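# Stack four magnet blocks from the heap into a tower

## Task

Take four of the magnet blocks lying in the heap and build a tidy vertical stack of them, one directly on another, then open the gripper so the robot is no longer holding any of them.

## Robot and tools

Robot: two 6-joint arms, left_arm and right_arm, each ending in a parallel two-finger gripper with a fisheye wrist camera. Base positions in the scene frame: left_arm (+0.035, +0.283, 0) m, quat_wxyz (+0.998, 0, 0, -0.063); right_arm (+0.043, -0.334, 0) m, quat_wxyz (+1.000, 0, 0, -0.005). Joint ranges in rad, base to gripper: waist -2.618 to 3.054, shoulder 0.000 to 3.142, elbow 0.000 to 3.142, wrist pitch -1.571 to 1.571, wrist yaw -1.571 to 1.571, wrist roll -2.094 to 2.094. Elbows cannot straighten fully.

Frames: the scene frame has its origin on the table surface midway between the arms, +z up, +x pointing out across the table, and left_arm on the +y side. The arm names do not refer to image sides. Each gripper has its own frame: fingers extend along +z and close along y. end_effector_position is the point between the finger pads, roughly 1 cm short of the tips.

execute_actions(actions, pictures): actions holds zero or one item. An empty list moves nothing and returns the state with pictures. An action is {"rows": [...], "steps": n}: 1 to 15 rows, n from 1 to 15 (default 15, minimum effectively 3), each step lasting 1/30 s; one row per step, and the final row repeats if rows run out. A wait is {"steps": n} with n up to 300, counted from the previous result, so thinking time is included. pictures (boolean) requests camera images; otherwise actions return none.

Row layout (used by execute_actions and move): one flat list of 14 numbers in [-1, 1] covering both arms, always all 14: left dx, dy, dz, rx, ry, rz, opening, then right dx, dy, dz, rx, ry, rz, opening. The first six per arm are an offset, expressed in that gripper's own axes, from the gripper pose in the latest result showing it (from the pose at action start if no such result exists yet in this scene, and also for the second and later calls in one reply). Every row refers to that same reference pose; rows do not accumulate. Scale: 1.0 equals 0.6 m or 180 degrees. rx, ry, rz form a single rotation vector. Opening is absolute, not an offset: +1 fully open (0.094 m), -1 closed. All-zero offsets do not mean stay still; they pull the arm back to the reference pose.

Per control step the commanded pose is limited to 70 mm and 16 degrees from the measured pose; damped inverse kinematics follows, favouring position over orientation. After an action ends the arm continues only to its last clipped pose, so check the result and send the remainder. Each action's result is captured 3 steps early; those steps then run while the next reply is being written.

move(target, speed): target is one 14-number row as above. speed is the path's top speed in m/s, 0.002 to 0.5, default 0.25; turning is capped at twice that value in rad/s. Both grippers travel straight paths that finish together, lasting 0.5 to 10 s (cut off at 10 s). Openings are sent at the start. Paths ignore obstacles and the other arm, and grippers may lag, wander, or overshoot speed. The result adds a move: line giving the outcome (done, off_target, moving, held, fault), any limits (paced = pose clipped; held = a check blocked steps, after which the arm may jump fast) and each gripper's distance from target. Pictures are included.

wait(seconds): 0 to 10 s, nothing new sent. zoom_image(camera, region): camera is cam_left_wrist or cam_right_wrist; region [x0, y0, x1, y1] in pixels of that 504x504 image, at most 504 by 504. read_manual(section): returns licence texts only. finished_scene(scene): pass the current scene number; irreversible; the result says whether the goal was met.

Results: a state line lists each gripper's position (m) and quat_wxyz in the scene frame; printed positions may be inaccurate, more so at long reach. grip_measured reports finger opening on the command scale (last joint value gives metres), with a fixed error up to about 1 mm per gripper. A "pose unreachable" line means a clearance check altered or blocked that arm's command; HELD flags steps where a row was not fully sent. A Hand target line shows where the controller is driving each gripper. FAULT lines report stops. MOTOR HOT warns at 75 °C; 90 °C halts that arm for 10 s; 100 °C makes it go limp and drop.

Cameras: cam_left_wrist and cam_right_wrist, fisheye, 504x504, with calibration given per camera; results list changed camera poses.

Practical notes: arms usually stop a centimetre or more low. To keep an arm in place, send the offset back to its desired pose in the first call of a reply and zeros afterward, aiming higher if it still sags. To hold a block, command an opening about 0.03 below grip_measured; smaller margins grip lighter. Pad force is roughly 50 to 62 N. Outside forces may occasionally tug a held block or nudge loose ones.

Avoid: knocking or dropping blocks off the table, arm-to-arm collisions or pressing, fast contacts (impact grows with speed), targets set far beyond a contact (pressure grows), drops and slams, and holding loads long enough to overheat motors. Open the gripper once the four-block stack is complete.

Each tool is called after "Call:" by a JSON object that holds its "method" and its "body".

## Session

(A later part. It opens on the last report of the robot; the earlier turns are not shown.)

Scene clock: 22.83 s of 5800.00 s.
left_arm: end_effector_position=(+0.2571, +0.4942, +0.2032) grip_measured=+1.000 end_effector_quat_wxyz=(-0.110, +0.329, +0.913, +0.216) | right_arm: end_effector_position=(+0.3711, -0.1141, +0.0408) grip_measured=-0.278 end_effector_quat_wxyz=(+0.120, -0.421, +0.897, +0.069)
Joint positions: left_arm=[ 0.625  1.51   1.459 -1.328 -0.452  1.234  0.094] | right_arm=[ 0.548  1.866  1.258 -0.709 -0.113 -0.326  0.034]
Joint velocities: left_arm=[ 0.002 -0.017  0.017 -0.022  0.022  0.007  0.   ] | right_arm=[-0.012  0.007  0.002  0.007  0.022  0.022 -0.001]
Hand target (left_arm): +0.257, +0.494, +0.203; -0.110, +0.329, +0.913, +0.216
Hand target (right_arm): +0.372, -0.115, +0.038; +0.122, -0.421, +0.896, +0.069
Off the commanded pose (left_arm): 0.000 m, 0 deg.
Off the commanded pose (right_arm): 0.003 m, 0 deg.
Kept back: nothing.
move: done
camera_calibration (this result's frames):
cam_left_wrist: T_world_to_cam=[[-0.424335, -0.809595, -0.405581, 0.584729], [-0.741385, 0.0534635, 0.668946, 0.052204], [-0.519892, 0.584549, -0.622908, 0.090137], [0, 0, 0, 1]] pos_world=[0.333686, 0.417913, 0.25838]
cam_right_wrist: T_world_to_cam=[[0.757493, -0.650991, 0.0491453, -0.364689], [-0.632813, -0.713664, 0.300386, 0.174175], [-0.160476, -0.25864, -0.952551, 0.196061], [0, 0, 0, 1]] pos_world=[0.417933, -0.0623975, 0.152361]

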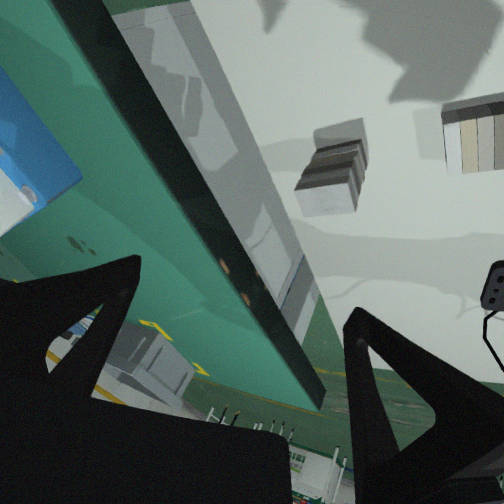

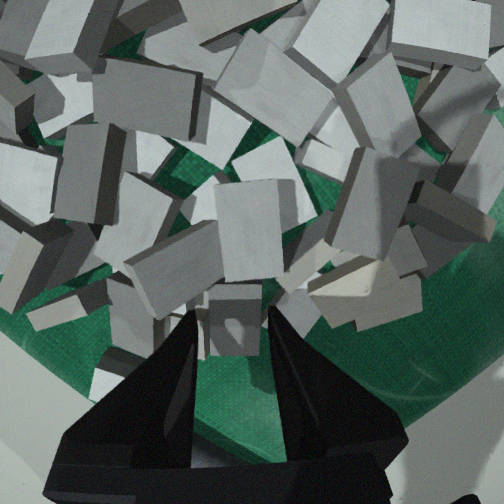

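Call:
{"method": "move", "body": {"target": [0,0,0,0,0,0,1,0.01,-0.003,0.022,0,0,0,-0.37], "speed": 0.05}}

Call:
{"method": "move", "body": {"target": [0,0,0,0,0,0,1,0,0,0,0,0,0,-0.53]}}

Scene clock: 23.77 s of 5800.00 s.
left_arm: end_effector_position=(+0.2571, +0.4942, +0.2032) grip_measured=+1.000 end_effector_quat_wxyz=(-0.110, +0.329, +0.913, +0.216) | right_arm: end_effector_position=(+0.3697, -0.1149, +0.0343) grip_measured=-0.368 end_effector_quat_wxyz=(+0.120, -0.421, +0.897, +0.069)
Joint positions: left_arm=[ 0.625  1.51   1.459 -1.328 -0.452  1.234  0.094] | right_arm=[ 0.548  1.87   1.234 -0.682 -0.113 -0.326  0.03 ]
Joint velocities: left_arm=[-0.017 -0.007 -0.012 -0.022 -0.022 -0.037  0.   ] | right_arm=[-0.022 -0.002  0.002 -0.051 -0.037 -0.095  0.   ]
Hand target (left_arm): +0.257, +0.494, +0.203; -0.110, +0.329, +0.913, +0.216
Hand target (right_arm): +0.371, -0.117, +0.027; +0.119, -0.421, +0.897, +0.069
Off the commanded pose (left_arm): 0.000 m, 0 deg.
Off the commanded pose (right_arm): 0.008 m, 0 deg.
Kept back: nothing.
move: done
camera_calibration (this result's frames):
cam_left_wrist: T_world_to_cam=[[-0.424335, -0.809595, -0.405581, 0.584729], [-0.741385, 0.0534635, 0.668946, 0.052204], [-0.519892, 0.584549, -0.622908, 0.090137], [0, 0, 0, 1]] pos_world=[0.333686, 0.417913, 0.25838]
cam_right_wrist: T_world_to_cam=[[0.757493, -0.650991, 0.0491453, -0.363847], [-0.632813, -0.713664, 0.300386, 0.174637], [-0.160476, -0.25864, -0.952551, 0.18941], [0, 0, 0, 1]] pos_world=[0.41652, -0.0632395, 0.145846]

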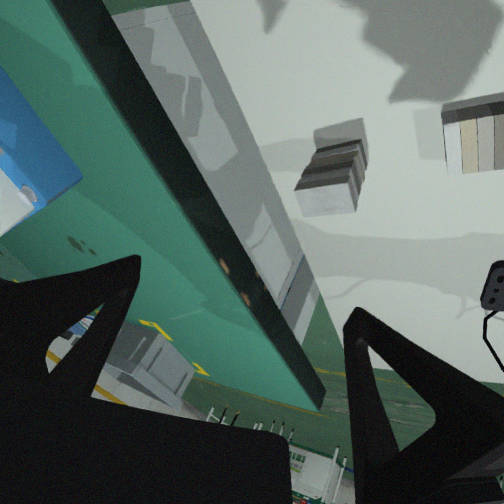

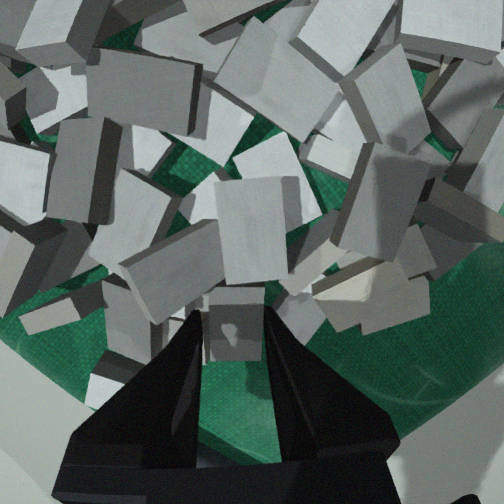

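Scene clock: 24.27 s of 5800.00 s.
left_arm: end_effector_position=(+0.2571, +0.4942, +0.2032) grip_measured=+1.000 end_effector_quat_wxyz=(-0.110, +0.329, +0.913, +0.216) | right_arm: end_effector_position=(+0.3699, -0.1149, +0.0343) grip_measured=-0.528 end_effector_quat_wxyz=(+0.120, -0.421, +0.896, +0.069)
Joint positions: left_arm=[ 0.625  1.51   1.459 -1.328 -0.452  1.234  0.094] | right_arm=[ 0.548  1.87   1.234 -0.681 -0.113 -0.326  0.022]
Joint velocities: left_arm=[ 0.017 -0.007  0.002 -0.022  0.051 -0.037  0.   ] | right_arm=[ 0.002 -0.032 -0.017 -0.095 -0.007  0.037 -0.   ]
Hand target (left_arm): +0.257, +0.494, +0.203; -0.110, +0.329, +0.913, +0.216
Hand target (right_arm): +0.370, -0.115, +0.034; +0.119, -0.421, +0.897, +0.069
Off the commanded pose (left_arm): 0.000 m, 0 deg.
Off the commanded pose (right_arm): 0.000 m, 0 deg.
Kept back: nothing.
move: done
camera_calibration (this result's frames):
cam_left_wrist: T_world_to_cam=[[-0.424335, -0.809595, -0.405581, 0.584729], [-0.741385, 0.0534635, 0.668946, 0.052204], [-0.519892, 0.584549, -0.622908, 0.090137], [0, 0, 0, 1]] pos_world=[0.333686, 0.417913, 0.25838]
cam_right_wrist: T_world_to_cam=[[0.757389, -0.651067, 0.0497371, -0.363962], [-0.633134, -0.713625, 0.2998, 0.174917], [-0.159696, -0.258555, -0.952705, 0.189215], [0, 0, 0, 1]] pos_world=[0.416624, -0.0632156, 0.145929]

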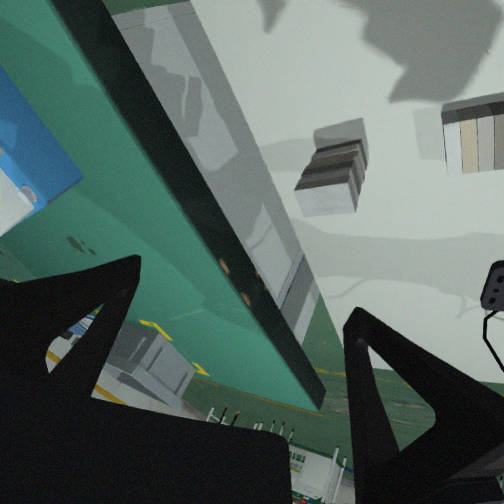

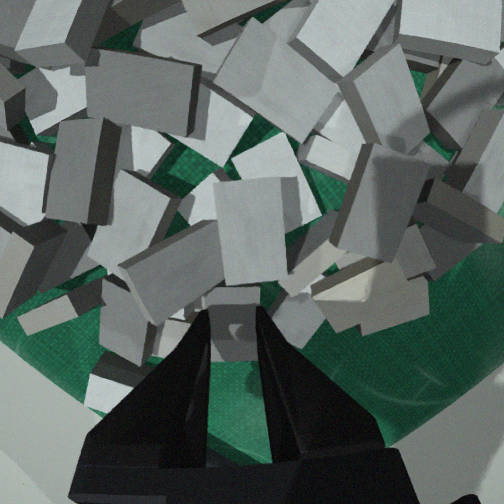

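Call:
{"method": "move", "body": {"target": [0,0,0,0,0,0,1,-0.01,0,-0.01,0,0,0,-0.3]}}

Call:
{"method": "move", "body": {"target": [0,0,0,0,0,0,1,-0.025,0,-0.085,0,0.075,-0.033,-0.25]}}

Call:
{"method": "move", "body": {"target": [0,0,0,0,0,0,1,-0.08,-0.022,-0.01,0,-0.01,0,-0.25]}}

Scene clock: 25.30 s of 5800.00 s.
left_arm: end_effector_position=(+0.2571, +0.4942, +0.2032) grip_measured=+1.000 end_effector_quat_wxyz=(-0.110, +0.329, +0.913, +0.216) | right_arm: end_effector_position=(+0.3657, -0.1175, +0.0331) grip_measured=-0.302 end_effector_quat_wxyz=(+0.110, -0.421, +0.898, +0.068)
Joint positions: left_arm=[ 0.625  1.51   1.459 -1.328 -0.452  1.234  0.094] | right_arm=[ 0.548  1.87   1.234 -0.702 -0.112 -0.326  0.033]
Joint velocities: left_arm=[ 0.012 -0.007 -0.012  0.007 -0.022  0.051  0.   ] | right_arm=[ 0.007 -0.002 -0.002  0.037  0.022  0.037 -0.   ]
Hand target (left_arm): +0.257, +0.494, +0.203; -0.110, +0.329, +0.913, +0.216
Hand target (right_arm): +0.372, -0.112, +0.042; +0.120, -0.421, +0.896, +0.069
Off the commanded pose (left_arm): 0.000 m, 0 deg.
Off the commanded pose (right_arm): 0.012 m, 1 deg.
Kept back: nothing.
move: off_target (right_arm)
camera_calibration (this result's frames):
cam_left_wrist: T_world_to_cam=[[-0.424335, -0.809595, -0.405581, 0.584729], [-0.741385, 0.0534635, 0.668946, 0.052204], [-0.519892, 0.584549, -0.622908, 0.090137], [0, 0, 0, 1]] pos_world=[0.333686, 0.417913, 0.25838]
cam_right_wrist: T_world_to_cam=[[0.75808, -0.650683, 0.0438935, -0.362473], [-0.62791, -0.710051, 0.318678, 0.16864], [-0.176192, -0.269145, -0.946846, 0.191275], [0, 0, 0, 1]] pos_world=[0.414375, -0.0646319, 0.143276]

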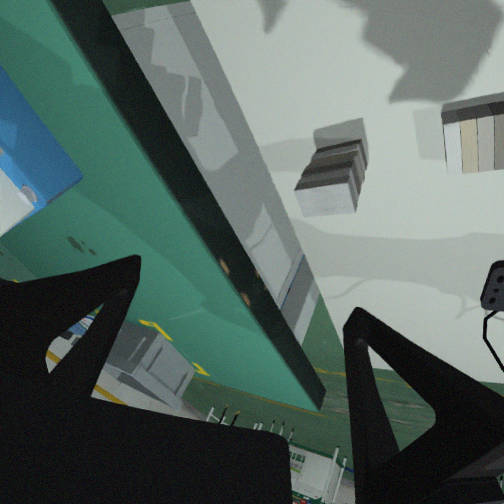

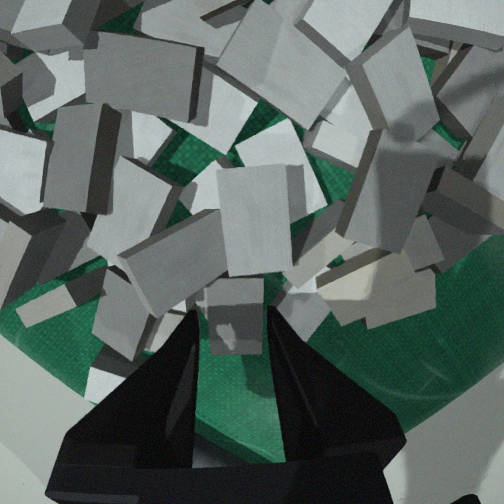

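Scene clock: 26.57 s of 5800.00 s.
left_arm: end_effector_position=(+0.2571, +0.4942, +0.2032) grip_measured=+1.000 end_effector_quat_wxyz=(-0.110, +0.329, +0.913, +0.216) | right_arm: end_effector_position=(+0.3631, -0.1228, +0.0804) grip_measured=-0.252 end_effector_quat_wxyz=(-0.004, -0.463, +0.886, +0.016)
Joint positions: left_arm=[ 0.625  1.51   1.459 -1.328 -0.452  1.234  0.094] | right_arm=[ 0.577  2.018  1.666 -1.225 -0.032 -0.395  0.035]
Joint velocities: left_arm=[-0.017  0.002  0.002 -0.022  0.037 -0.095  0.   ] | right_arm=[ 0.012 -0.012  0.002 -0.037  0.066  0.051 -0.001]
Hand target (left_arm): +0.257, +0.494, +0.203; -0.110, +0.329, +0.913, +0.216
Hand target (right_arm): +0.367, -0.117, +0.087; +0.007, -0.470, +0.883, +0.013
Off the commanded pose (left_arm): 0.000 m, 0 deg.
Off the commanded pose (right_arm): 0.009 m, 2 deg.
Kept back: nothing.
move: done
camera_calibration (this result's frames):
cam_left_wrist: T_world_to_cam=[[-0.424335, -0.809595, -0.405581, 0.584729], [-0.741385, 0.0534635, 0.668946, 0.052204], [-0.519892, 0.584549, -0.622908, 0.090137], [0, 0, 0, 1]] pos_world=[0.333686, 0.417913, 0.25838]
cam_right_wrist: T_world_to_cam=[[0.819355, -0.571612, 0.043791, -0.378532], [-0.499631, -0.674541, 0.543474, 0.0878815], [-0.281117, -0.467177, -0.838283, 0.239203], [0, 0, 0, 1]] pos_world=[0.421304, -0.0453438, 0.169335]

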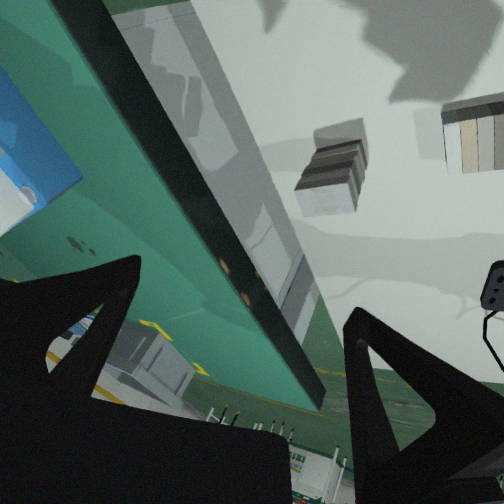

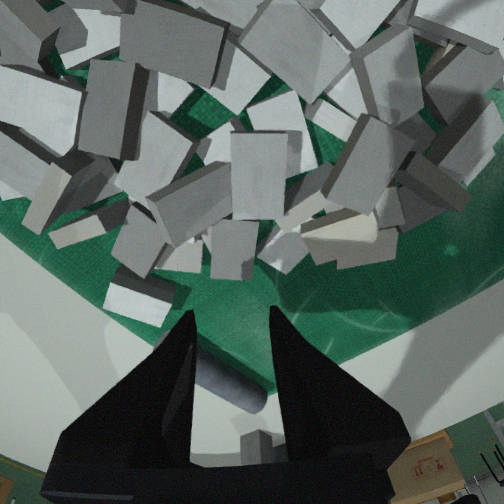

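Scene clock: 27.57 s of 5800.00 s.
left_arm: end_effector_position=(+0.2571, +0.4942, +0.2032) grip_measured=+1.000 end_effector_quat_wxyz=(-0.110, +0.329, +0.913, +0.216) | right_arm: end_effector_position=(+0.4002, -0.0992, +0.0810) grip_measured=-0.252 end_effector_quat_wxyz=(+0.001, -0.461, +0.887, +0.016)
Joint positions: left_arm=[ 0.625  1.51   1.459 -1.328 -0.452  1.234  0.094] | right_arm=[ 0.577  2.193  1.938 -1.312 -0.032 -0.393  0.035]
Joint velocities: left_arm=[-0.002 -0.017 -0.012 -0.095  0.007 -0.066  0.   ] | right_arm=[-0.012 -0.017  0.012 -0.11  -0.037 -0.037  0.001]
Hand target (left_arm): +0.257, +0.494, +0.203; -0.110, +0.329, +0.913, +0.216
Hand target (right_arm): +0.402, -0.091, +0.087; +0.010, -0.463, +0.886, +0.023
Off the commanded pose (left_arm): 0.000 m, 0 deg.
Off the commanded pose (right_arm): 0.010 m, 1 deg.
Kept back: nothing.
move: done
camera_calibration (this result's frames):
cam_left_wrist: T_world_to_cam=[[-0.424335, -0.809595, -0.405581, 0.584729], [-0.741385, 0.0534635, 0.668946, 0.052204], [-0.519892, 0.584549, -0.622908, 0.090137], [0, 0, 0, 1]] pos_world=[0.333686, 0.417913, 0.25838]
cam_right_wrist: T_world_to_cam=[[0.817431, -0.574047, 0.0477075, -0.39527], [-0.506084, -0.676155, 0.535438, 0.125066], [-0.275109, -0.461828, -0.843226, 0.259743], [0, 0, 0, 1]] pos_world=[0.457858, -0.0223832, 0.170914]

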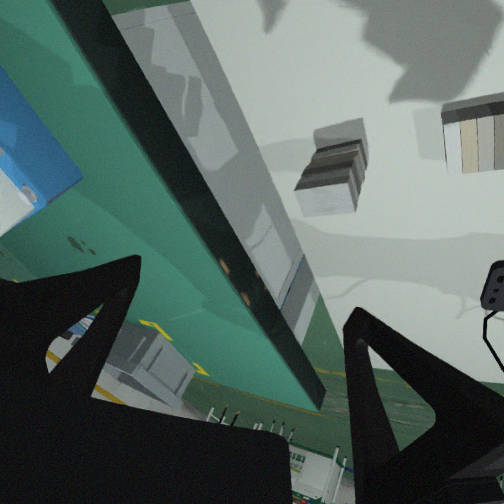

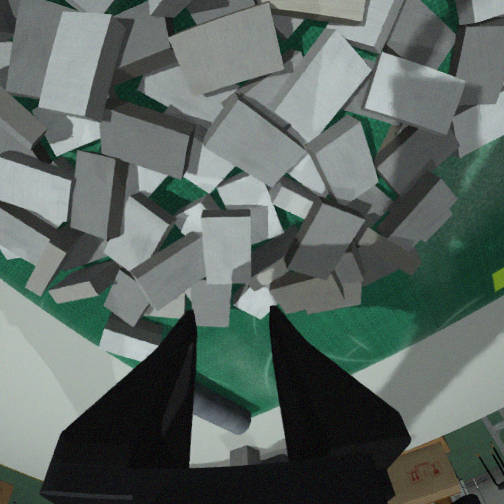

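Call:
{"method": "move", "body": {"target": [0,0,0,0,0,0,1,-0.03,0.008,0.03,0.008,-0.035,0,-0.3], "speed": 0.12}}

Call:
{"method": "move", "body": {"target": [0,0,0,0,0,0,1,0,0,0.03,0,0,0,-0.3], "speed": 0.06}}

Scene clock: 28.87 s of 5800.00 s.
left_arm: end_effector_position=(+0.2571, +0.4942, +0.2032) grip_measured=+1.000 end_effector_quat_wxyz=(-0.110, +0.329, +0.913, +0.216) | right_arm: end_effector_position=(+0.4084, -0.0884, +0.0546) grip_measured=-0.298 end_effector_quat_wxyz=(+0.040, -0.460, +0.887, +0.021)
Joint positions: left_arm=[ 0.625  1.51   1.459 -1.328 -0.452  1.234  0.094] | right_arm=[ 0.587  2.171  1.794 -1.109 -0.033 -0.378  0.033]
Joint velocities: left_arm=[ 0.002 -0.007 -0.002 -0.095 -0.022 -0.037  0.   ] | right_arm=[-0.007  0.012 -0.012  0.037 -0.037 -0.007  0.002]
Hand target (left_arm): +0.257, +0.494, +0.203; -0.110, +0.329, +0.913, +0.216
Hand target (right_arm): +0.407, -0.082, +0.063; +0.055, -0.461, +0.885, +0.030
Off the commanded pose (left_arm): 0.000 m, 0 deg.
Off the commanded pose (right_arm): 0.012 m, 2 deg.
Kept back: nothing.
move: off_target (right_arm)
camera_calibration (this result's frames):
cam_left_wrist: T_world_to_cam=[[-0.424335, -0.809595, -0.405581, 0.584729], [-0.741385, 0.0534635, 0.668946, 0.052204], [-0.519892, 0.584549, -0.622908, 0.090137], [0, 0, 0, 1]] pos_world=[0.333686, 0.417913, 0.25838]
cam_right_wrist: T_world_to_cam=[[0.81075, -0.580477, 0.0757073, -0.393847], [-0.542385, -0.696221, 0.470208, 0.167273], [-0.220236, -0.422283, -0.879303, 0.227721], [0, 0, 0, 1]] pos_world=[0.46019, -0.0159973, 0.1514]

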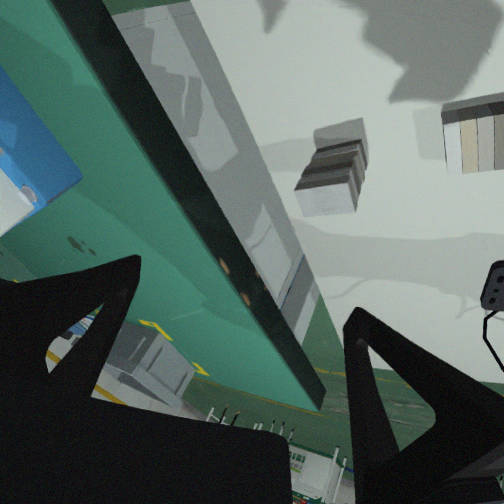

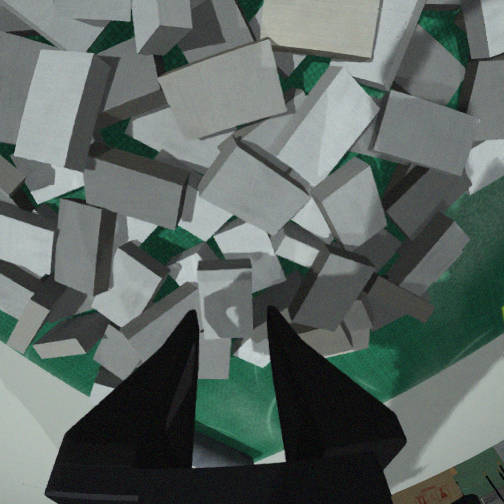

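Scene clock: 29.67 s of 5800.00 s.
left_arm: end_effector_position=(+0.2571, +0.4942, +0.2032) grip_measured=+1.000 end_effector_quat_wxyz=(-0.110, +0.329, +0.913, +0.216) | right_arm: end_effector_position=(+0.4084, -0.0884, +0.0385) grip_measured=-0.298 end_effector_quat_wxyz=(+0.036, -0.460, +0.887, +0.020)
Joint positions: left_arm=[ 0.625  1.51   1.459 -1.328 -0.452  1.234  0.094] | right_arm=[ 0.587  2.191  1.762 -1.066 -0.033 -0.378  0.033]
Joint velocities: left_arm=[-0.002 -0.007 -0.027  0.066 -0.022  0.037  0.   ] | right_arm=[-0.002  0.012 -0.012  0.022  0.007  0.007 -0.   ]
Hand target (left_arm): +0.257, +0.494, +0.203; -0.110, +0.329, +0.913, +0.216
Hand target (right_arm): +0.410, -0.087, +0.037; +0.040, -0.460, +0.887, +0.020
Off the commanded pose (left_arm): 0.000 m, 0 deg.
Off the commanded pose (right_arm): 0.002 m, 1 deg.
Kept back: nothing.
move: done
camera_calibration (this result's frames):
cam_left_wrist: T_world_to_cam=[[-0.424335, -0.809595, -0.405581, 0.584729], [-0.741385, 0.0534635, 0.668946, 0.052204], [-0.519892, 0.584549, -0.622908, 0.090137], [0, 0, 0, 1]] pos_world=[0.333686, 0.417913, 0.25838]
cam_right_wrist: T_world_to_cam=[[0.811295, -0.580122, 0.0725188, -0.392697], [-0.5389, -0.693954, 0.47751, 0.173331], [-0.226689, -0.426481, -0.875629, 0.215698], [0, 0, 0, 1]] pos_world=[0.460897, -0.015537, 0.134582]

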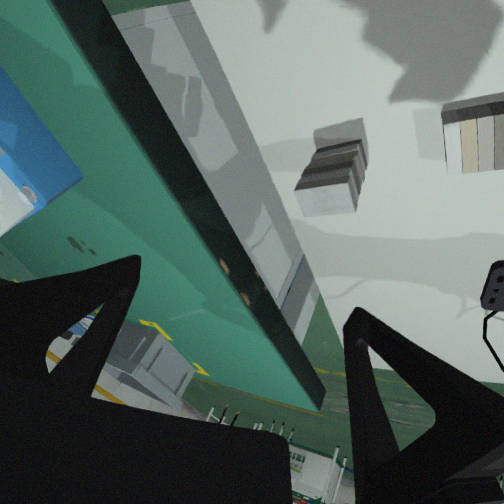

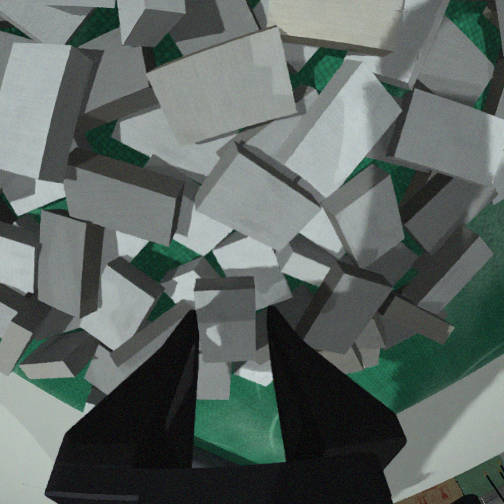

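Call:
{"method": "move", "body": {"target": [0,0,0,0,0,0,1,0,0,0,0,0,0,-0.53]}}

Call:
{"method": "move", "body": {"target": [0,0,0,0,0,0,1,-0.005,0,-0.1,0,0.018,0,-0.53], "speed": 0.15}}

Scene clock: 30.60 s of 5800.00 s.
left_arm: end_effector_position=(+0.2571, +0.4942, +0.2032) grip_measured=+1.000 end_effector_quat_wxyz=(-0.110, +0.329, +0.913, +0.216) | right_arm: end_effector_position=(+0.4087, -0.0881, +0.0385) grip_measured=-0.483 end_effector_quat_wxyz=(+0.037, -0.460, +0.887, +0.020)
Joint positions: left_arm=[ 0.625  1.51   1.459 -1.328 -0.452  1.234  0.094] | right_arm=[ 0.587  2.191  1.762 -1.064 -0.033 -0.378  0.024]
Joint velocities: left_arm=[-0.002 -0.002 -0.017 -0.022 -0.007  0.007  0.   ] | right_arm=[-0.002  0.002 -0.007  0.022  0.037  0.051  0.   ]
Hand target (left_arm): +0.257, +0.494, +0.203; -0.110, +0.329, +0.913, +0.216
Hand target (right_arm): +0.408, -0.088, +0.038; +0.036, -0.460, +0.887, +0.020
Off the commanded pose (left_arm): 0.000 m, 0 deg.
Off the commanded pose (right_arm): 0.000 m, 0 deg.
Kept back: nothing.
move: done
camera_calibration (this result's frames):
cam_left_wrist: T_world_to_cam=[[-0.424335, -0.809595, -0.405581, 0.584729], [-0.741385, 0.0534635, 0.668946, 0.052204], [-0.519892, 0.584549, -0.622908, 0.090137], [0, 0, 0, 1]] pos_world=[0.333686, 0.417913, 0.25838]
cam_right_wrist: T_world_to_cam=[[0.811211, -0.580197, 0.0728592, -0.392794], [-0.539543, -0.694617, 0.475816, 0.173994], [-0.225458, -0.425297, -0.876522, 0.215583], [0, 0, 0, 1]] pos_world=[0.46112, -0.0153516, 0.134792]

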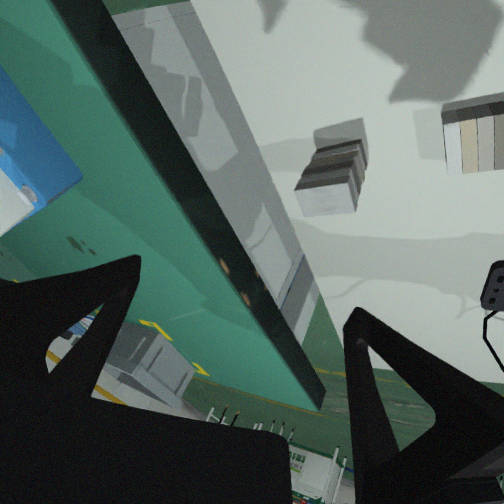

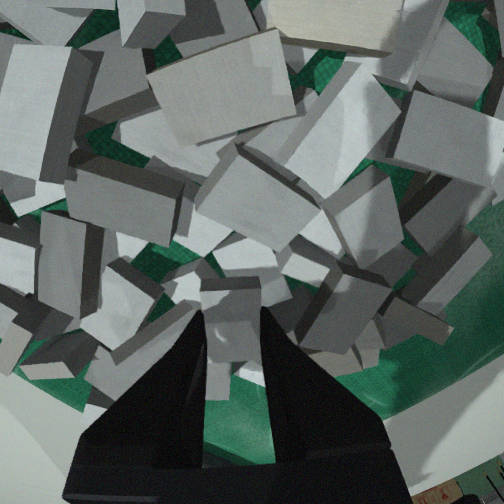

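Scene clock: 31.70 s of 5800.00 s.
left_arm: end_effector_position=(+0.2571, +0.4942, +0.2032) grip_measured=+1.000 end_effector_quat_wxyz=(-0.110, +0.329, +0.913, +0.216) | right_arm: end_effector_position=(+0.4035, -0.0943, +0.0892) grip_measured=-0.483 end_effector_quat_wxyz=(-0.002, -0.459, +0.889, +0.010)
Joint positions: left_arm=[ 0.625  1.51   1.459 -1.328 -0.452  1.234  0.094] | right_arm=[ 0.587  2.228  2.028 -1.373 -0.02  -0.376  0.024]
Joint velocities: left_arm=[-0.002 -0.017  0.027  0.007 -0.081 -0.11   0.   ] | right_arm=[-0.007 -0.002 -0.007 -0.037  0.037 -0.051 -0.   ]
Hand target (left_arm): +0.257, +0.494, +0.203; -0.110, +0.329, +0.913, +0.216
Hand target (right_arm): +0.407, -0.089, +0.099; +0.012, -0.459, +0.888, +0.008
Off the commanded pose (left_arm): 0.000 m, 0 deg.
Off the commanded pose (right_arm): 0.011 m, 2 deg.
Kept back: nothing.
move: off_target (right_arm)
camera_calibration (this result's frames):
cam_left_wrist: T_world_to_cam=[[-0.424335, -0.809595, -0.405581, 0.584729], [-0.741385, 0.0534635, 0.668946, 0.052204], [-0.519892, 0.584549, -0.622908, 0.090137], [0, 0, 0, 1]] pos_world=[0.333686, 0.417913, 0.25838]
cam_right_wrist: T_world_to_cam=[[0.813689, -0.578639, 0.0555588, -0.395145], [-0.51046, -0.665532, 0.544516, 0.1277], [-0.278102, -0.471427, -0.836909, 0.269587], [0, 0, 0, 1]] pos_world=[0.461684, -0.016567, 0.178039]

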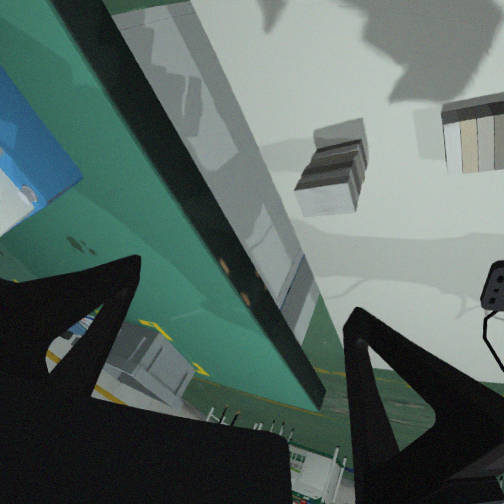

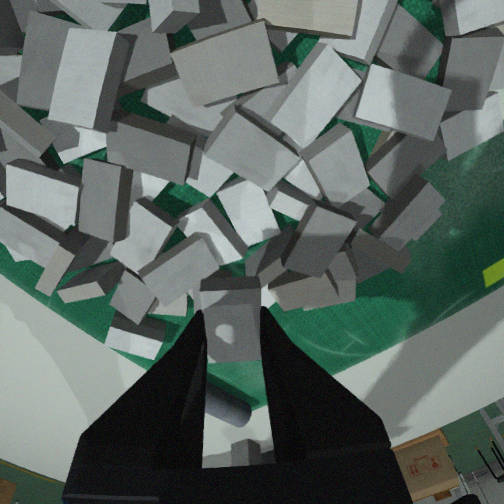

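Call:
{"method": "move", "body": {"target": [0,0,0,0,0,0,1,0.138,0.14,0,0,0,-0.352,-0.53], "speed": 0.35}}

Call:
{"method": "move", "body": {"target": [0,0,0,0,0,0,1,-0.004,0,0.065,0,-0.025,0,-0.53], "speed": 0.1}}

Call:
{"method": "zoom_image", "body": {"camera": "cam_right_wrist", "region": [150, 210, 320, 380]}}

Scene clock: 34.13 s of 5800.00 s.
left_arm: end_effector_position=(+0.2571, +0.4942, +0.2032) grip_measured=+1.000 end_effector_quat_wxyz=(-0.110, +0.329, +0.913, +0.216) | right_arm: end_effector_position=(+0.2885, -0.1158, +0.0811) grip_measured=-0.483 end_effector_quat_wxyz=(+0.011, +0.852, -0.523, -0.012)
Joint positions: left_arm=[ 0.625  1.51   1.459 -1.328 -0.452  1.234  0.094] | right_arm=[ 0.725  1.827  1.409 -1.181 -0.017 -1.326  0.024]
Joint velocities: left_arm=[-0.002  0.012 -0.027 -0.051 -0.007 -0.022  0.   ] | right_arm=[ 0.002 -0.002  0.002  0.007 -0.007  0.037  0.001]
Hand target (left_arm): +0.257, +0.494, +0.203; -0.110, +0.329, +0.913, +0.216
Hand target (right_arm): +0.287, -0.114, +0.087; -0.002, +0.857, -0.515, -0.009
Off the commanded pose (left_arm): 0.000 m, 0 deg.
Off the commanded pose (right_arm): 0.010 m, 2 deg.
Kept back: nothing.
move: done
camera_calibration (this result's frames):
cam_left_wrist: T_world_to_cam=[[-0.424335, -0.809595, -0.405581, 0.584729], [-0.741385, 0.0534635, 0.668946, 0.052204], [-0.519892, 0.584549, -0.622908, 0.090137], [0, 0, 0, 1]] pos_world=[0.333686, 0.417913, 0.25838]
cam_right_wrist: T_world_to_cam=[[0.890637, 0.452549, 0.0443403, -0.215463], [0.359421, -0.760362, 0.540986, -0.202643], [0.278537, -0.465885, -0.839862, 0.0609443], [0, 0, 0, 1]] pos_world=[0.247758, -0.0281814, 0.170365]

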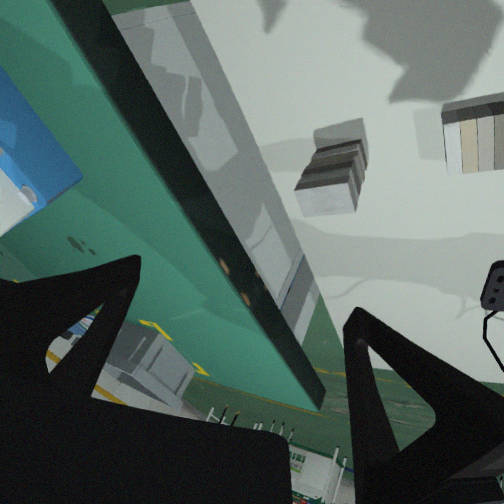

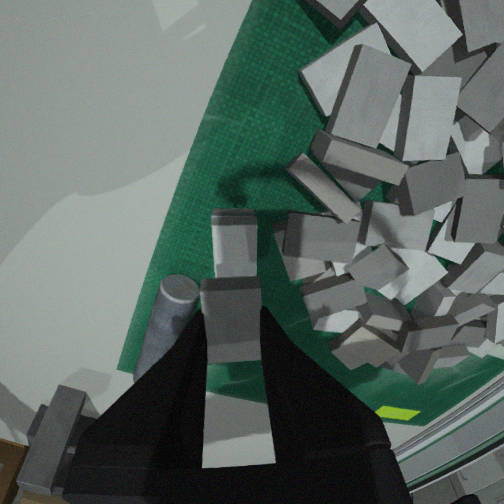

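Scene clock: 35.13 s of 5800.00 s.
left_arm: end_effector_position=(+0.2571, +0.4942, +0.2032) grip_measured=+1.000 end_effector_quat_wxyz=(-0.110, +0.329, +0.913, +0.216) | right_arm: end_effector_position=(+0.2876, -0.1149, +0.0432) grip_measured=-0.483 end_effector_quat_wxyz=(-0.005, +0.852, -0.522, -0.034)
Joint positions: left_arm=[ 0.625  1.51   1.459 -1.328 -0.452  1.234  0.094] | right_arm=[ 0.702  1.849  1.281 -1.016 -0.068 -1.352  0.024]
Joint velocities: left_arm=[-0.007  0.007 -0.017  0.066  0.037  0.022  0.   ] | right_arm=[-0.007 -0.017 -0.017  0.007 -0.022  0.007 -0.001]
Hand target (left_arm): +0.257, +0.494, +0.203; -0.110, +0.329, +0.913, +0.216
Hand target (right_arm): +0.287, -0.114, +0.042; -0.010, +0.851, -0.523, -0.045
Off the commanded pose (left_arm): 0.000 m, 0 deg.
Off the commanded pose (right_arm): 0.002 m, 1 deg.
Kept back: nothing.
move: done
camera_calibration (this result's frames):
cam_left_wrist: T_world_to_cam=[[-0.424335, -0.809595, -0.405581, 0.584729], [-0.741385, 0.0534635, 0.668946, 0.052204], [-0.519892, 0.584549, -0.622908, 0.090137], [0, 0, 0, 1]] pos_world=[0.333686, 0.417913, 0.25838]
cam_right_wrist: T_world_to_cam=[[0.891087, 0.451374, 0.047165, -0.213738], [0.371652, -0.785421, 0.494963, -0.185477], [0.260458, -0.423526, -0.867633, 0.0410827], [0, 0, 0, 1]] pos_world=[0.248692, -0.0318022, 0.13753]

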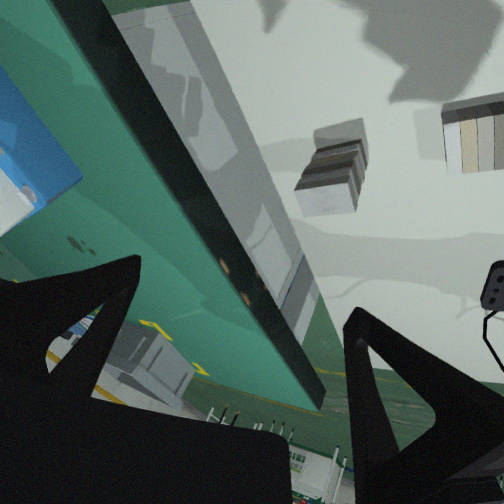

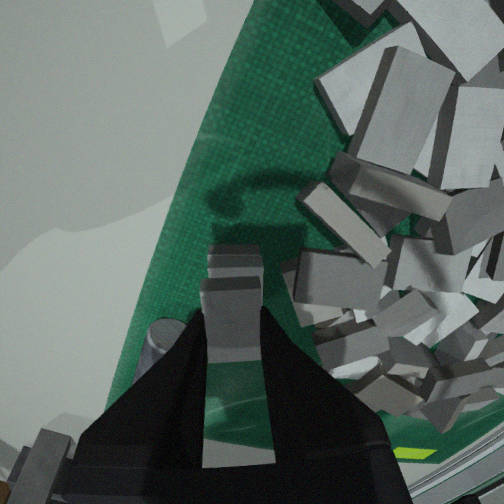

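Region (150, 210, 320, 380) of cam_right_wrist's 504x504 image, scaled by 2.965, with more detail than that image has.

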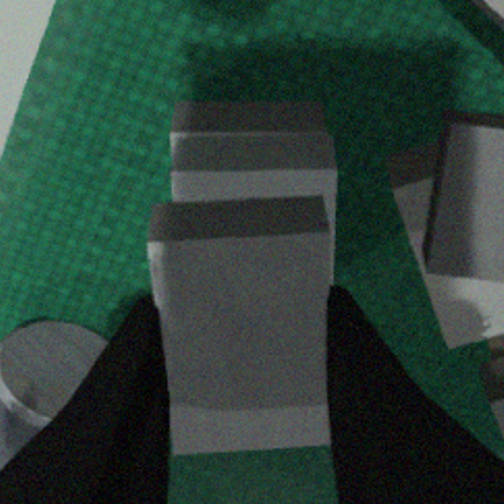

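Call:
{"method": "move", "body": {"target": [0,0,0,0,0,0,1,0,-0.002,0.022,0,0,0,-0.53], "speed": 0.05}}

Call:
{"method": "move", "body": {"target": [0,0,0,0,0,0,1,0,0,0,0,0,0,-0.25]}}

Call:
{"method": "move", "body": {"target": [0,0,0,0,0,0,1,-0.008,0,-0.09,0,0.02,0,-0.25]}}

Call:
{"method": "move", "body": {"target": [0,0,0,0,0,0,1,0.065,-0.11,-0.02,0,0,0.378,-0.25], "speed": 0.5}}

Call:
{"method": "move", "body": {"target": [0,0,0,0,0,0,1,0,0,0.02,0,-0.09,0,-0.25]}}

Scene clock: 36.07 s of 5800.00 s.
left_arm: end_effector_position=(+0.2571, +0.4942, +0.2032) grip_measured=+1.000 end_effector_quat_wxyz=(-0.110, +0.329, +0.913, +0.216) | right_arm: end_effector_position=(+0.2906, -0.1125, +0.0375) grip_measured=-0.483 end_effector_quat_wxyz=(-0.010, +0.853, -0.522, -0.032)
Joint positions: left_arm=[ 0.625  1.51   1.459 -1.328 -0.452  1.234  0.094] | right_arm=[ 0.702  1.86   1.271 -0.984 -0.068 -1.352  0.024]
Joint velocities: left_arm=[ 0.002  0.012 -0.012  0.051 -0.037 -0.095  0.   ] | right_arm=[ 0.002 -0.012 -0.002  0.022  0.066 -0.066 -0.001]
Hand target (left_arm): +0.257, +0.494, +0.203; -0.110, +0.329, +0.913, +0.216
Hand target (right_arm): +0.288, -0.114, +0.030; -0.005, +0.852, -0.522, -0.034
Off the commanded pose (left_arm): 0.000 m, 0 deg.
Off the commanded pose (right_arm): 0.008 m, 1 deg.
Kept back: nothing.
move: done
camera_calibration (this result's frames):
cam_left_wrist: T_world_to_cam=[[-0.424335, -0.809595, -0.405581, 0.584729], [-0.741385, 0.0534635, 0.668946, 0.052204], [-0.519892, 0.584549, -0.622908, 0.090137], [0, 0, 0, 1]] pos_world=[0.333686, 0.417913, 0.25838]
cam_right_wrist: T_world_to_cam=[[0.890591, 0.450993, 0.0587665, -0.217542], [0.367036, -0.789, 0.492711, -0.180874], [0.268576, -0.417235, -0.868206, 0.0347464], [0, 0, 0, 1]] pos_world=[0.250796, -0.0301019, 0.13207]

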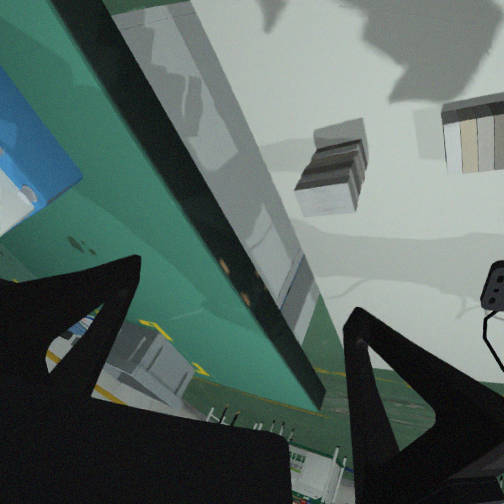

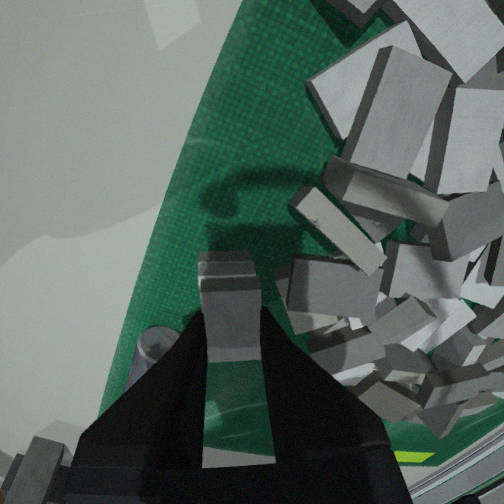

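Scene clock: 36.57 s of 5800.00 s.
left_arm: end_effector_position=(+0.2571, +0.4942, +0.2032) grip_measured=+1.000 end_effector_quat_wxyz=(-0.110, +0.329, +0.913, +0.216) | right_arm: end_effector_position=(+0.2907, -0.1125, +0.0375) grip_measured=-0.252 end_effector_quat_wxyz=(-0.010, +0.853, -0.522, -0.032)
Joint positions: left_arm=[ 0.625  1.51   1.459 -1.328 -0.452  1.234  0.094] | right_arm=[ 0.702  1.86   1.271 -0.984 -0.067 -1.352  0.035]
Joint velocities: left_arm=[-0.017 -0.017 -0.007 -0.081  0.051  0.007  0.   ] | right_arm=[ 0.002 -0.022  0.012  0.007 -0.051 -0.051 -0.001]
Hand target (left_arm): +0.257, +0.494, +0.203; -0.110, +0.329, +0.913, +0.216
Hand target (right_arm): +0.291, -0.112, +0.038; -0.010, +0.853, -0.522, -0.032
Off the commanded pose (left_arm): 0.000 m, 0 deg.
Off the commanded pose (right_arm): 0.000 m, 0 deg.
Kept back: nothing.
move: done
camera_calibration (this result's frames):
cam_left_wrist: T_world_to_cam=[[-0.424335, -0.809595, -0.405581, 0.584729], [-0.741385, 0.0534635, 0.668946, 0.052204], [-0.519892, 0.584549, -0.622908, 0.090137], [0, 0, 0, 1]] pos_world=[0.333686, 0.417913, 0.25838]
cam_right_wrist: T_world_to_cam=[[0.890544, 0.451015, 0.0593062, -0.217668], [0.366652, -0.788829, 0.493269, -0.180852], [0.269254, -0.417533, -0.867853, 0.0344331], [0, 0, 0, 1]] pos_world=[0.250881, -0.0301135, 0.132001]

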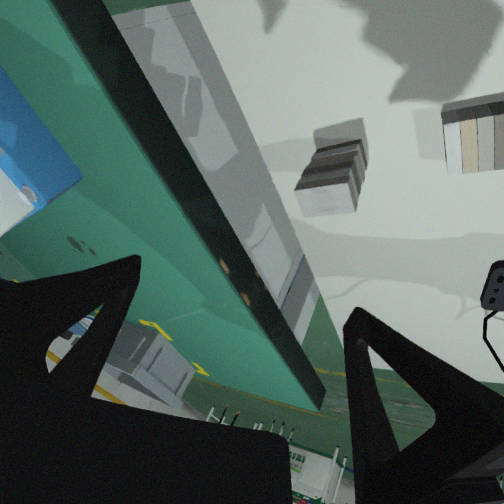

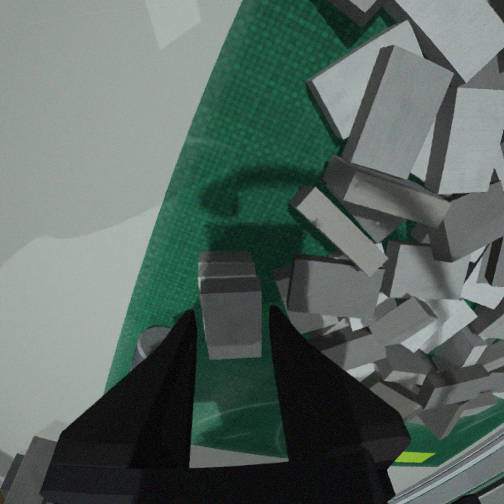

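Scene clock: 37.60 s of 5800.00 s.
left_arm: end_effector_position=(+0.2571, +0.4942, +0.2032) grip_measured=+1.000 end_effector_quat_wxyz=(-0.110, +0.329, +0.913, +0.216) | right_arm: end_effector_position=(+0.2887, -0.1157, +0.0809) grip_measured=-0.252 end_effector_quat_wxyz=(+0.019, +0.852, -0.523, -0.010)
Joint positions: left_arm=[ 0.625  1.51   1.459 -1.328 -0.452  1.234  0.094] | right_arm=[ 0.73   1.84   1.425 -1.196 -0.008 -1.321  0.035]
Joint velocities: left_arm=[-0.012 -0.002 -0.002  0.037 -0.037  0.007  0.   ] | right_arm=[-0.002 -0.017 -0.007 -0.066  0.022 -0.022 -0.   ]
Hand target (left_arm): +0.257, +0.494, +0.203; -0.110, +0.329, +0.913, +0.216
Hand target (right_arm): +0.290, -0.111, +0.091; +0.007, +0.853, -0.522, -0.005
Off the commanded pose (left_arm): 0.000 m, 0 deg.
Off the commanded pose (right_arm): 0.012 m, 2 deg.
Kept back: nothing.
move: off_target (right_arm)
camera_calibration (this result's frames):
cam_left_wrist: T_world_to_cam=[[-0.424335, -0.809595, -0.405581, 0.584729], [-0.741385, 0.0534635, 0.668946, 0.052204], [-0.519892, 0.584549, -0.622908, 0.090137], [0, 0, 0, 1]] pos_world=[0.333686, 0.417913, 0.25838]
cam_right_wrist: T_world_to_cam=[[0.890647, 0.45345, 0.0336242, -0.214651], [0.361833, -0.751593, 0.551529, -0.203005], [0.275363, -0.479052, -0.833478, 0.0596246], [0, 0, 0, 1]] pos_world=[0.248214, -0.0266807, 0.168876]

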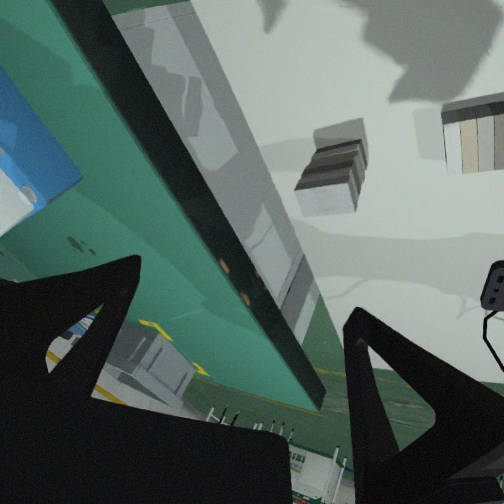

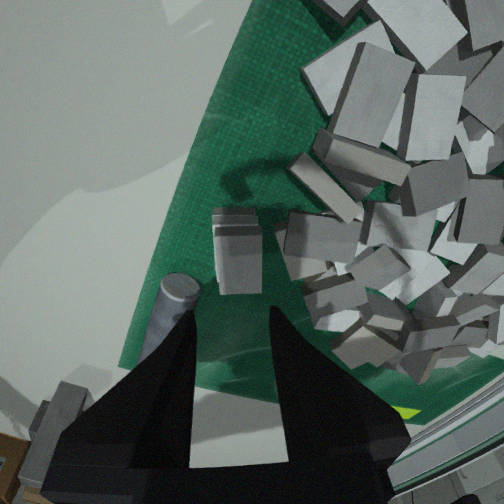

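Scene clock: 39.50 s of 5800.00 s.
left_arm: end_effector_position=(+0.2571, +0.4942, +0.2032) grip_measured=+1.000 end_effector_quat_wxyz=(-0.110, +0.329, +0.913, +0.216) | right_arm: end_effector_position=(+0.3582, -0.1203, +0.0870) grip_measured=-0.252 end_effector_quat_wxyz=(-0.029, -0.421, +0.906, -0.001)
Joint positions: left_arm=[ 0.625  1.51   1.459 -1.328 -0.452  1.234  0.094] | right_arm=[ 0.601  2.057  1.75  -1.321 -0.007 -0.28   0.035]
Joint velocities: left_arm=[-0.007  0.007 -0.012 -0.007 -0.007 -0.037  0.   ] | right_arm=[ 0.002 -0.017 -0.002  0.022  0.066  0.022  0.   ]
Hand target (left_arm): +0.257, +0.494, +0.203; -0.110, +0.329, +0.913, +0.216
Hand target (right_arm): +0.365, -0.120, +0.092; -0.020, -0.414, +0.910, -0.001
Off the commanded pose (left_arm): 0.000 m, 0 deg.
Off the commanded pose (right_arm): 0.008 m, 1 deg.
Kept back: nothing.
move: done
camera_calibration (this result's frames):
cam_left_wrist: T_world_to_cam=[[-0.424335, -0.809595, -0.405581, 0.584729], [-0.741385, 0.0534635, 0.668946, 0.052204], [-0.519892, 0.584549, -0.622908, 0.090137], [0, 0, 0, 1]] pos_world=[0.333686, 0.417913, 0.25838]
cam_right_wrist: T_world_to_cam=[[0.765979, -0.64074, 0.052235, -0.363287], [-0.540121, -0.597364, 0.592812, 0.103076], [-0.348635, -0.482294, -0.803645, 0.263972], [0, 0, 0, 1]] pos_world=[0.425974, -0.0438865, 0.170011]

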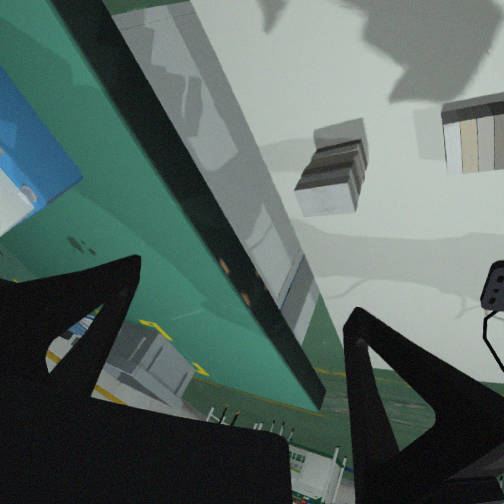

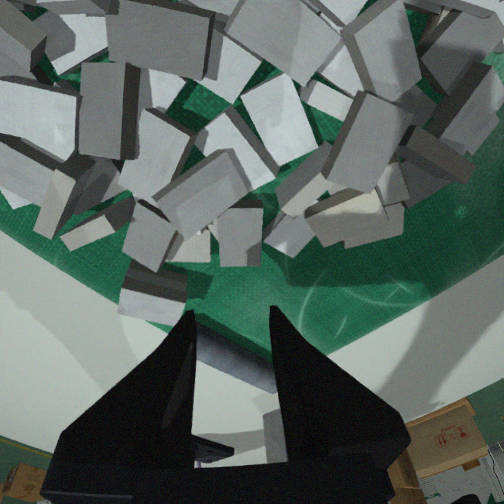

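Scene clock: 40.77 s of 5800.00 s.
left_arm: end_effector_position=(+0.2571, +0.4942, +0.2032) grip_measured=+1.000 end_effector_quat_wxyz=(-0.110, +0.329, +0.913, +0.216) | right_arm: end_effector_position=(+0.3552, -0.1210, +0.0670) grip_measured=-0.252 end_effector_quat_wxyz=(+0.084, -0.420, +0.902, +0.049)
Joint positions: left_arm=[ 0.625  1.51   1.459 -1.328 -0.452  1.234  0.094] | right_arm=[ 0.571  1.834  1.343 -0.9   -0.076 -0.304  0.035]
Joint velocities: left_arm=[-0.012  0.002 -0.017 -0.022 -0.007 -0.037  0.   ] | right_arm=[-0.007  0.007 -0.017  0.051  0.022  0.007 -0.001]
Hand target (left_arm): +0.257, +0.494, +0.203; -0.110, +0.329, +0.913, +0.216
Hand target (right_arm): +0.357, -0.121, +0.074; +0.099, -0.419, +0.901, +0.058
Off the commanded pose (left_arm): 0.000 m, 0 deg.
Off the commanded pose (right_arm): 0.008 m, 2 deg.
Kept back: nothing.
move: done
camera_calibration (this result's frames):
cam_left_wrist: T_world_to_cam=[[-0.424335, -0.809595, -0.405581, 0.584729], [-0.741385, 0.0534635, 0.668946, 0.052204], [-0.519892, 0.584549, -0.622908, 0.090137], [0, 0, 0, 1]] pos_world=[0.333686, 0.417913, 0.25838]
cam_right_wrist: T_world_to_cam=[[0.756333, -0.651716, 0.0567922, -0.358601], [-0.620706, -0.6875, 0.376918, 0.145063], [-0.206599, -0.320327, -0.924504, 0.223677], [0, 0, 0, 1]] pos_world=[0.407475, -0.0623256, 0.172479]

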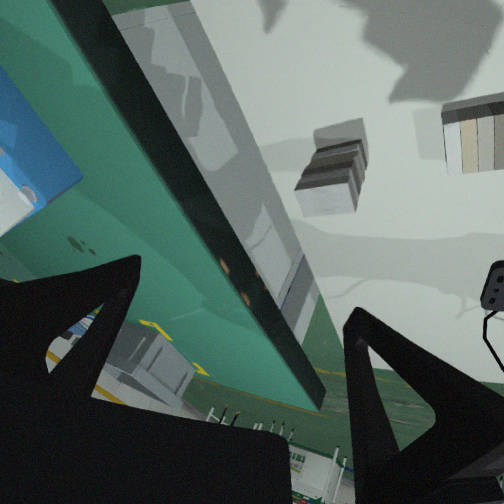

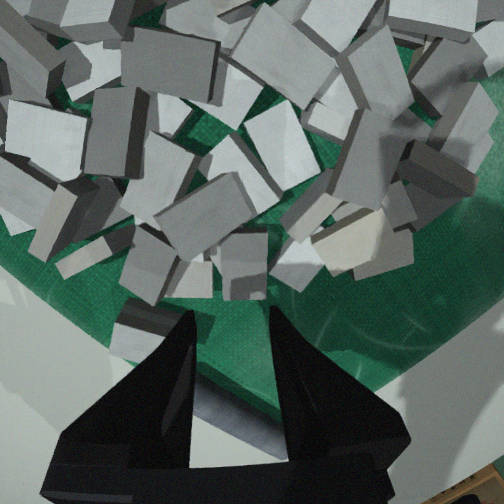

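Call:
{"method": "execute_actions", "body": {"actions": []}}

Scene clock: 41.17 s of 5800.00 s.
left_arm: end_effector_position=(+0.2571, +0.4942, +0.2032) grip_measured=+1.000 end_effector_quat_wxyz=(-0.110, +0.329, +0.913, +0.216) | right_arm: end_effector_position=(+0.3555, -0.1208, +0.0669) grip_measured=-0.252 end_effector_quat_wxyz=(+0.085, -0.420, +0.902, +0.049)
Joint positions: left_arm=[ 0.625  1.51   1.459 -1.328 -0.452  1.234  0.094] | right_arm=[ 0.571  1.834  1.343 -0.898 -0.076 -0.304  0.035]
Joint velocities: left_arm=[-0.012 -0.002  0.007 -0.022 -0.037 -0.066  0.   ] | right_arm=[ 0.002 -0.032  0.007 -0.007 -0.007  0.066 -0.   ]
Hand target (left_arm): +0.257, +0.494, +0.203; -0.110, +0.329, +0.913, +0.216
Hand target (right_arm): +0.357, -0.121, +0.074; +0.099, -0.419, +0.901, +0.058
Off the commanded pose (left_arm): 0.000 m, 0 deg.
Off the commanded pose (right_arm): 0.008 m, 2 deg.
Kept back: nothing.
Steps of this call (steps 1 to 12: nothing new was sent). Readings (end_effector_position):
1: left_arm (+0.2571, +0.4942, +0.2032) | right_arm (+0.3553, -0.1209, +0.0670)
2: left_arm (+0.2571, +0.4942, +0.2032) | right_arm (+0.3552, -0.1209, +0.0669)
4: left_arm (+0.2571, +0.4942, +0.2032) | right_arm (+0.3553, -0.1208, +0.0669)
8: left_arm (+0.2571, +0.4942, +0.2032) | right_arm (+0.3554, -0.1208, +0.0669)
12: the state above
camera_calibration (this result's frames):
cam_left_wrist: T_world_to_cam=[[-0.424335, -0.809595, -0.405581, 0.584729], [-0.741385, 0.0534635, 0.668946, 0.052204], [-0.519892, 0.584549, -0.622908, 0.090137], [0, 0, 0, 1]] pos_world=[0.333686, 0.417913, 0.25838]
cam_right_wrist: T_world_to_cam=[[0.756316, -0.651729, 0.0568821, -0.358639], [-0.62107, -0.687968, 0.375463, 0.145568], [-0.205567, -0.319297, -0.92509, 0.223586], [0, 0, 0, 1]] pos_world=[0.407614, -0.0621989, 0.172582]

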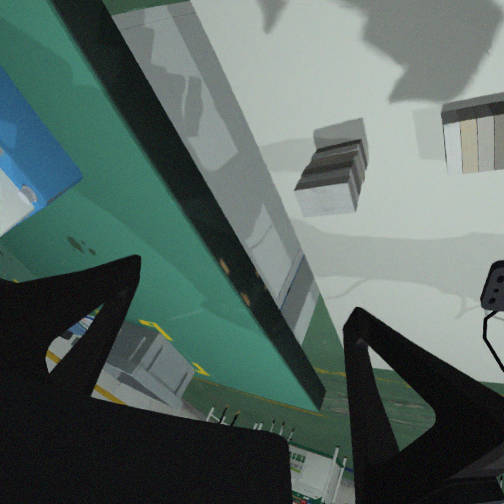

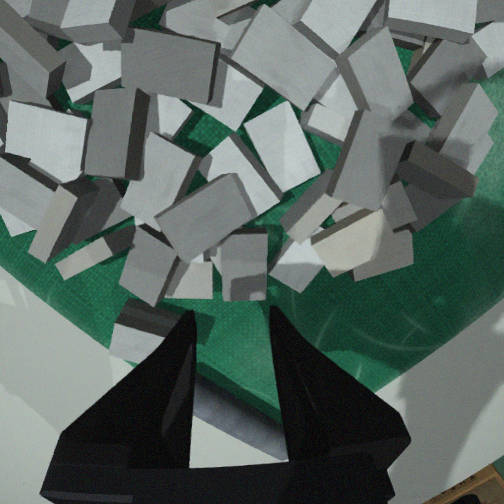

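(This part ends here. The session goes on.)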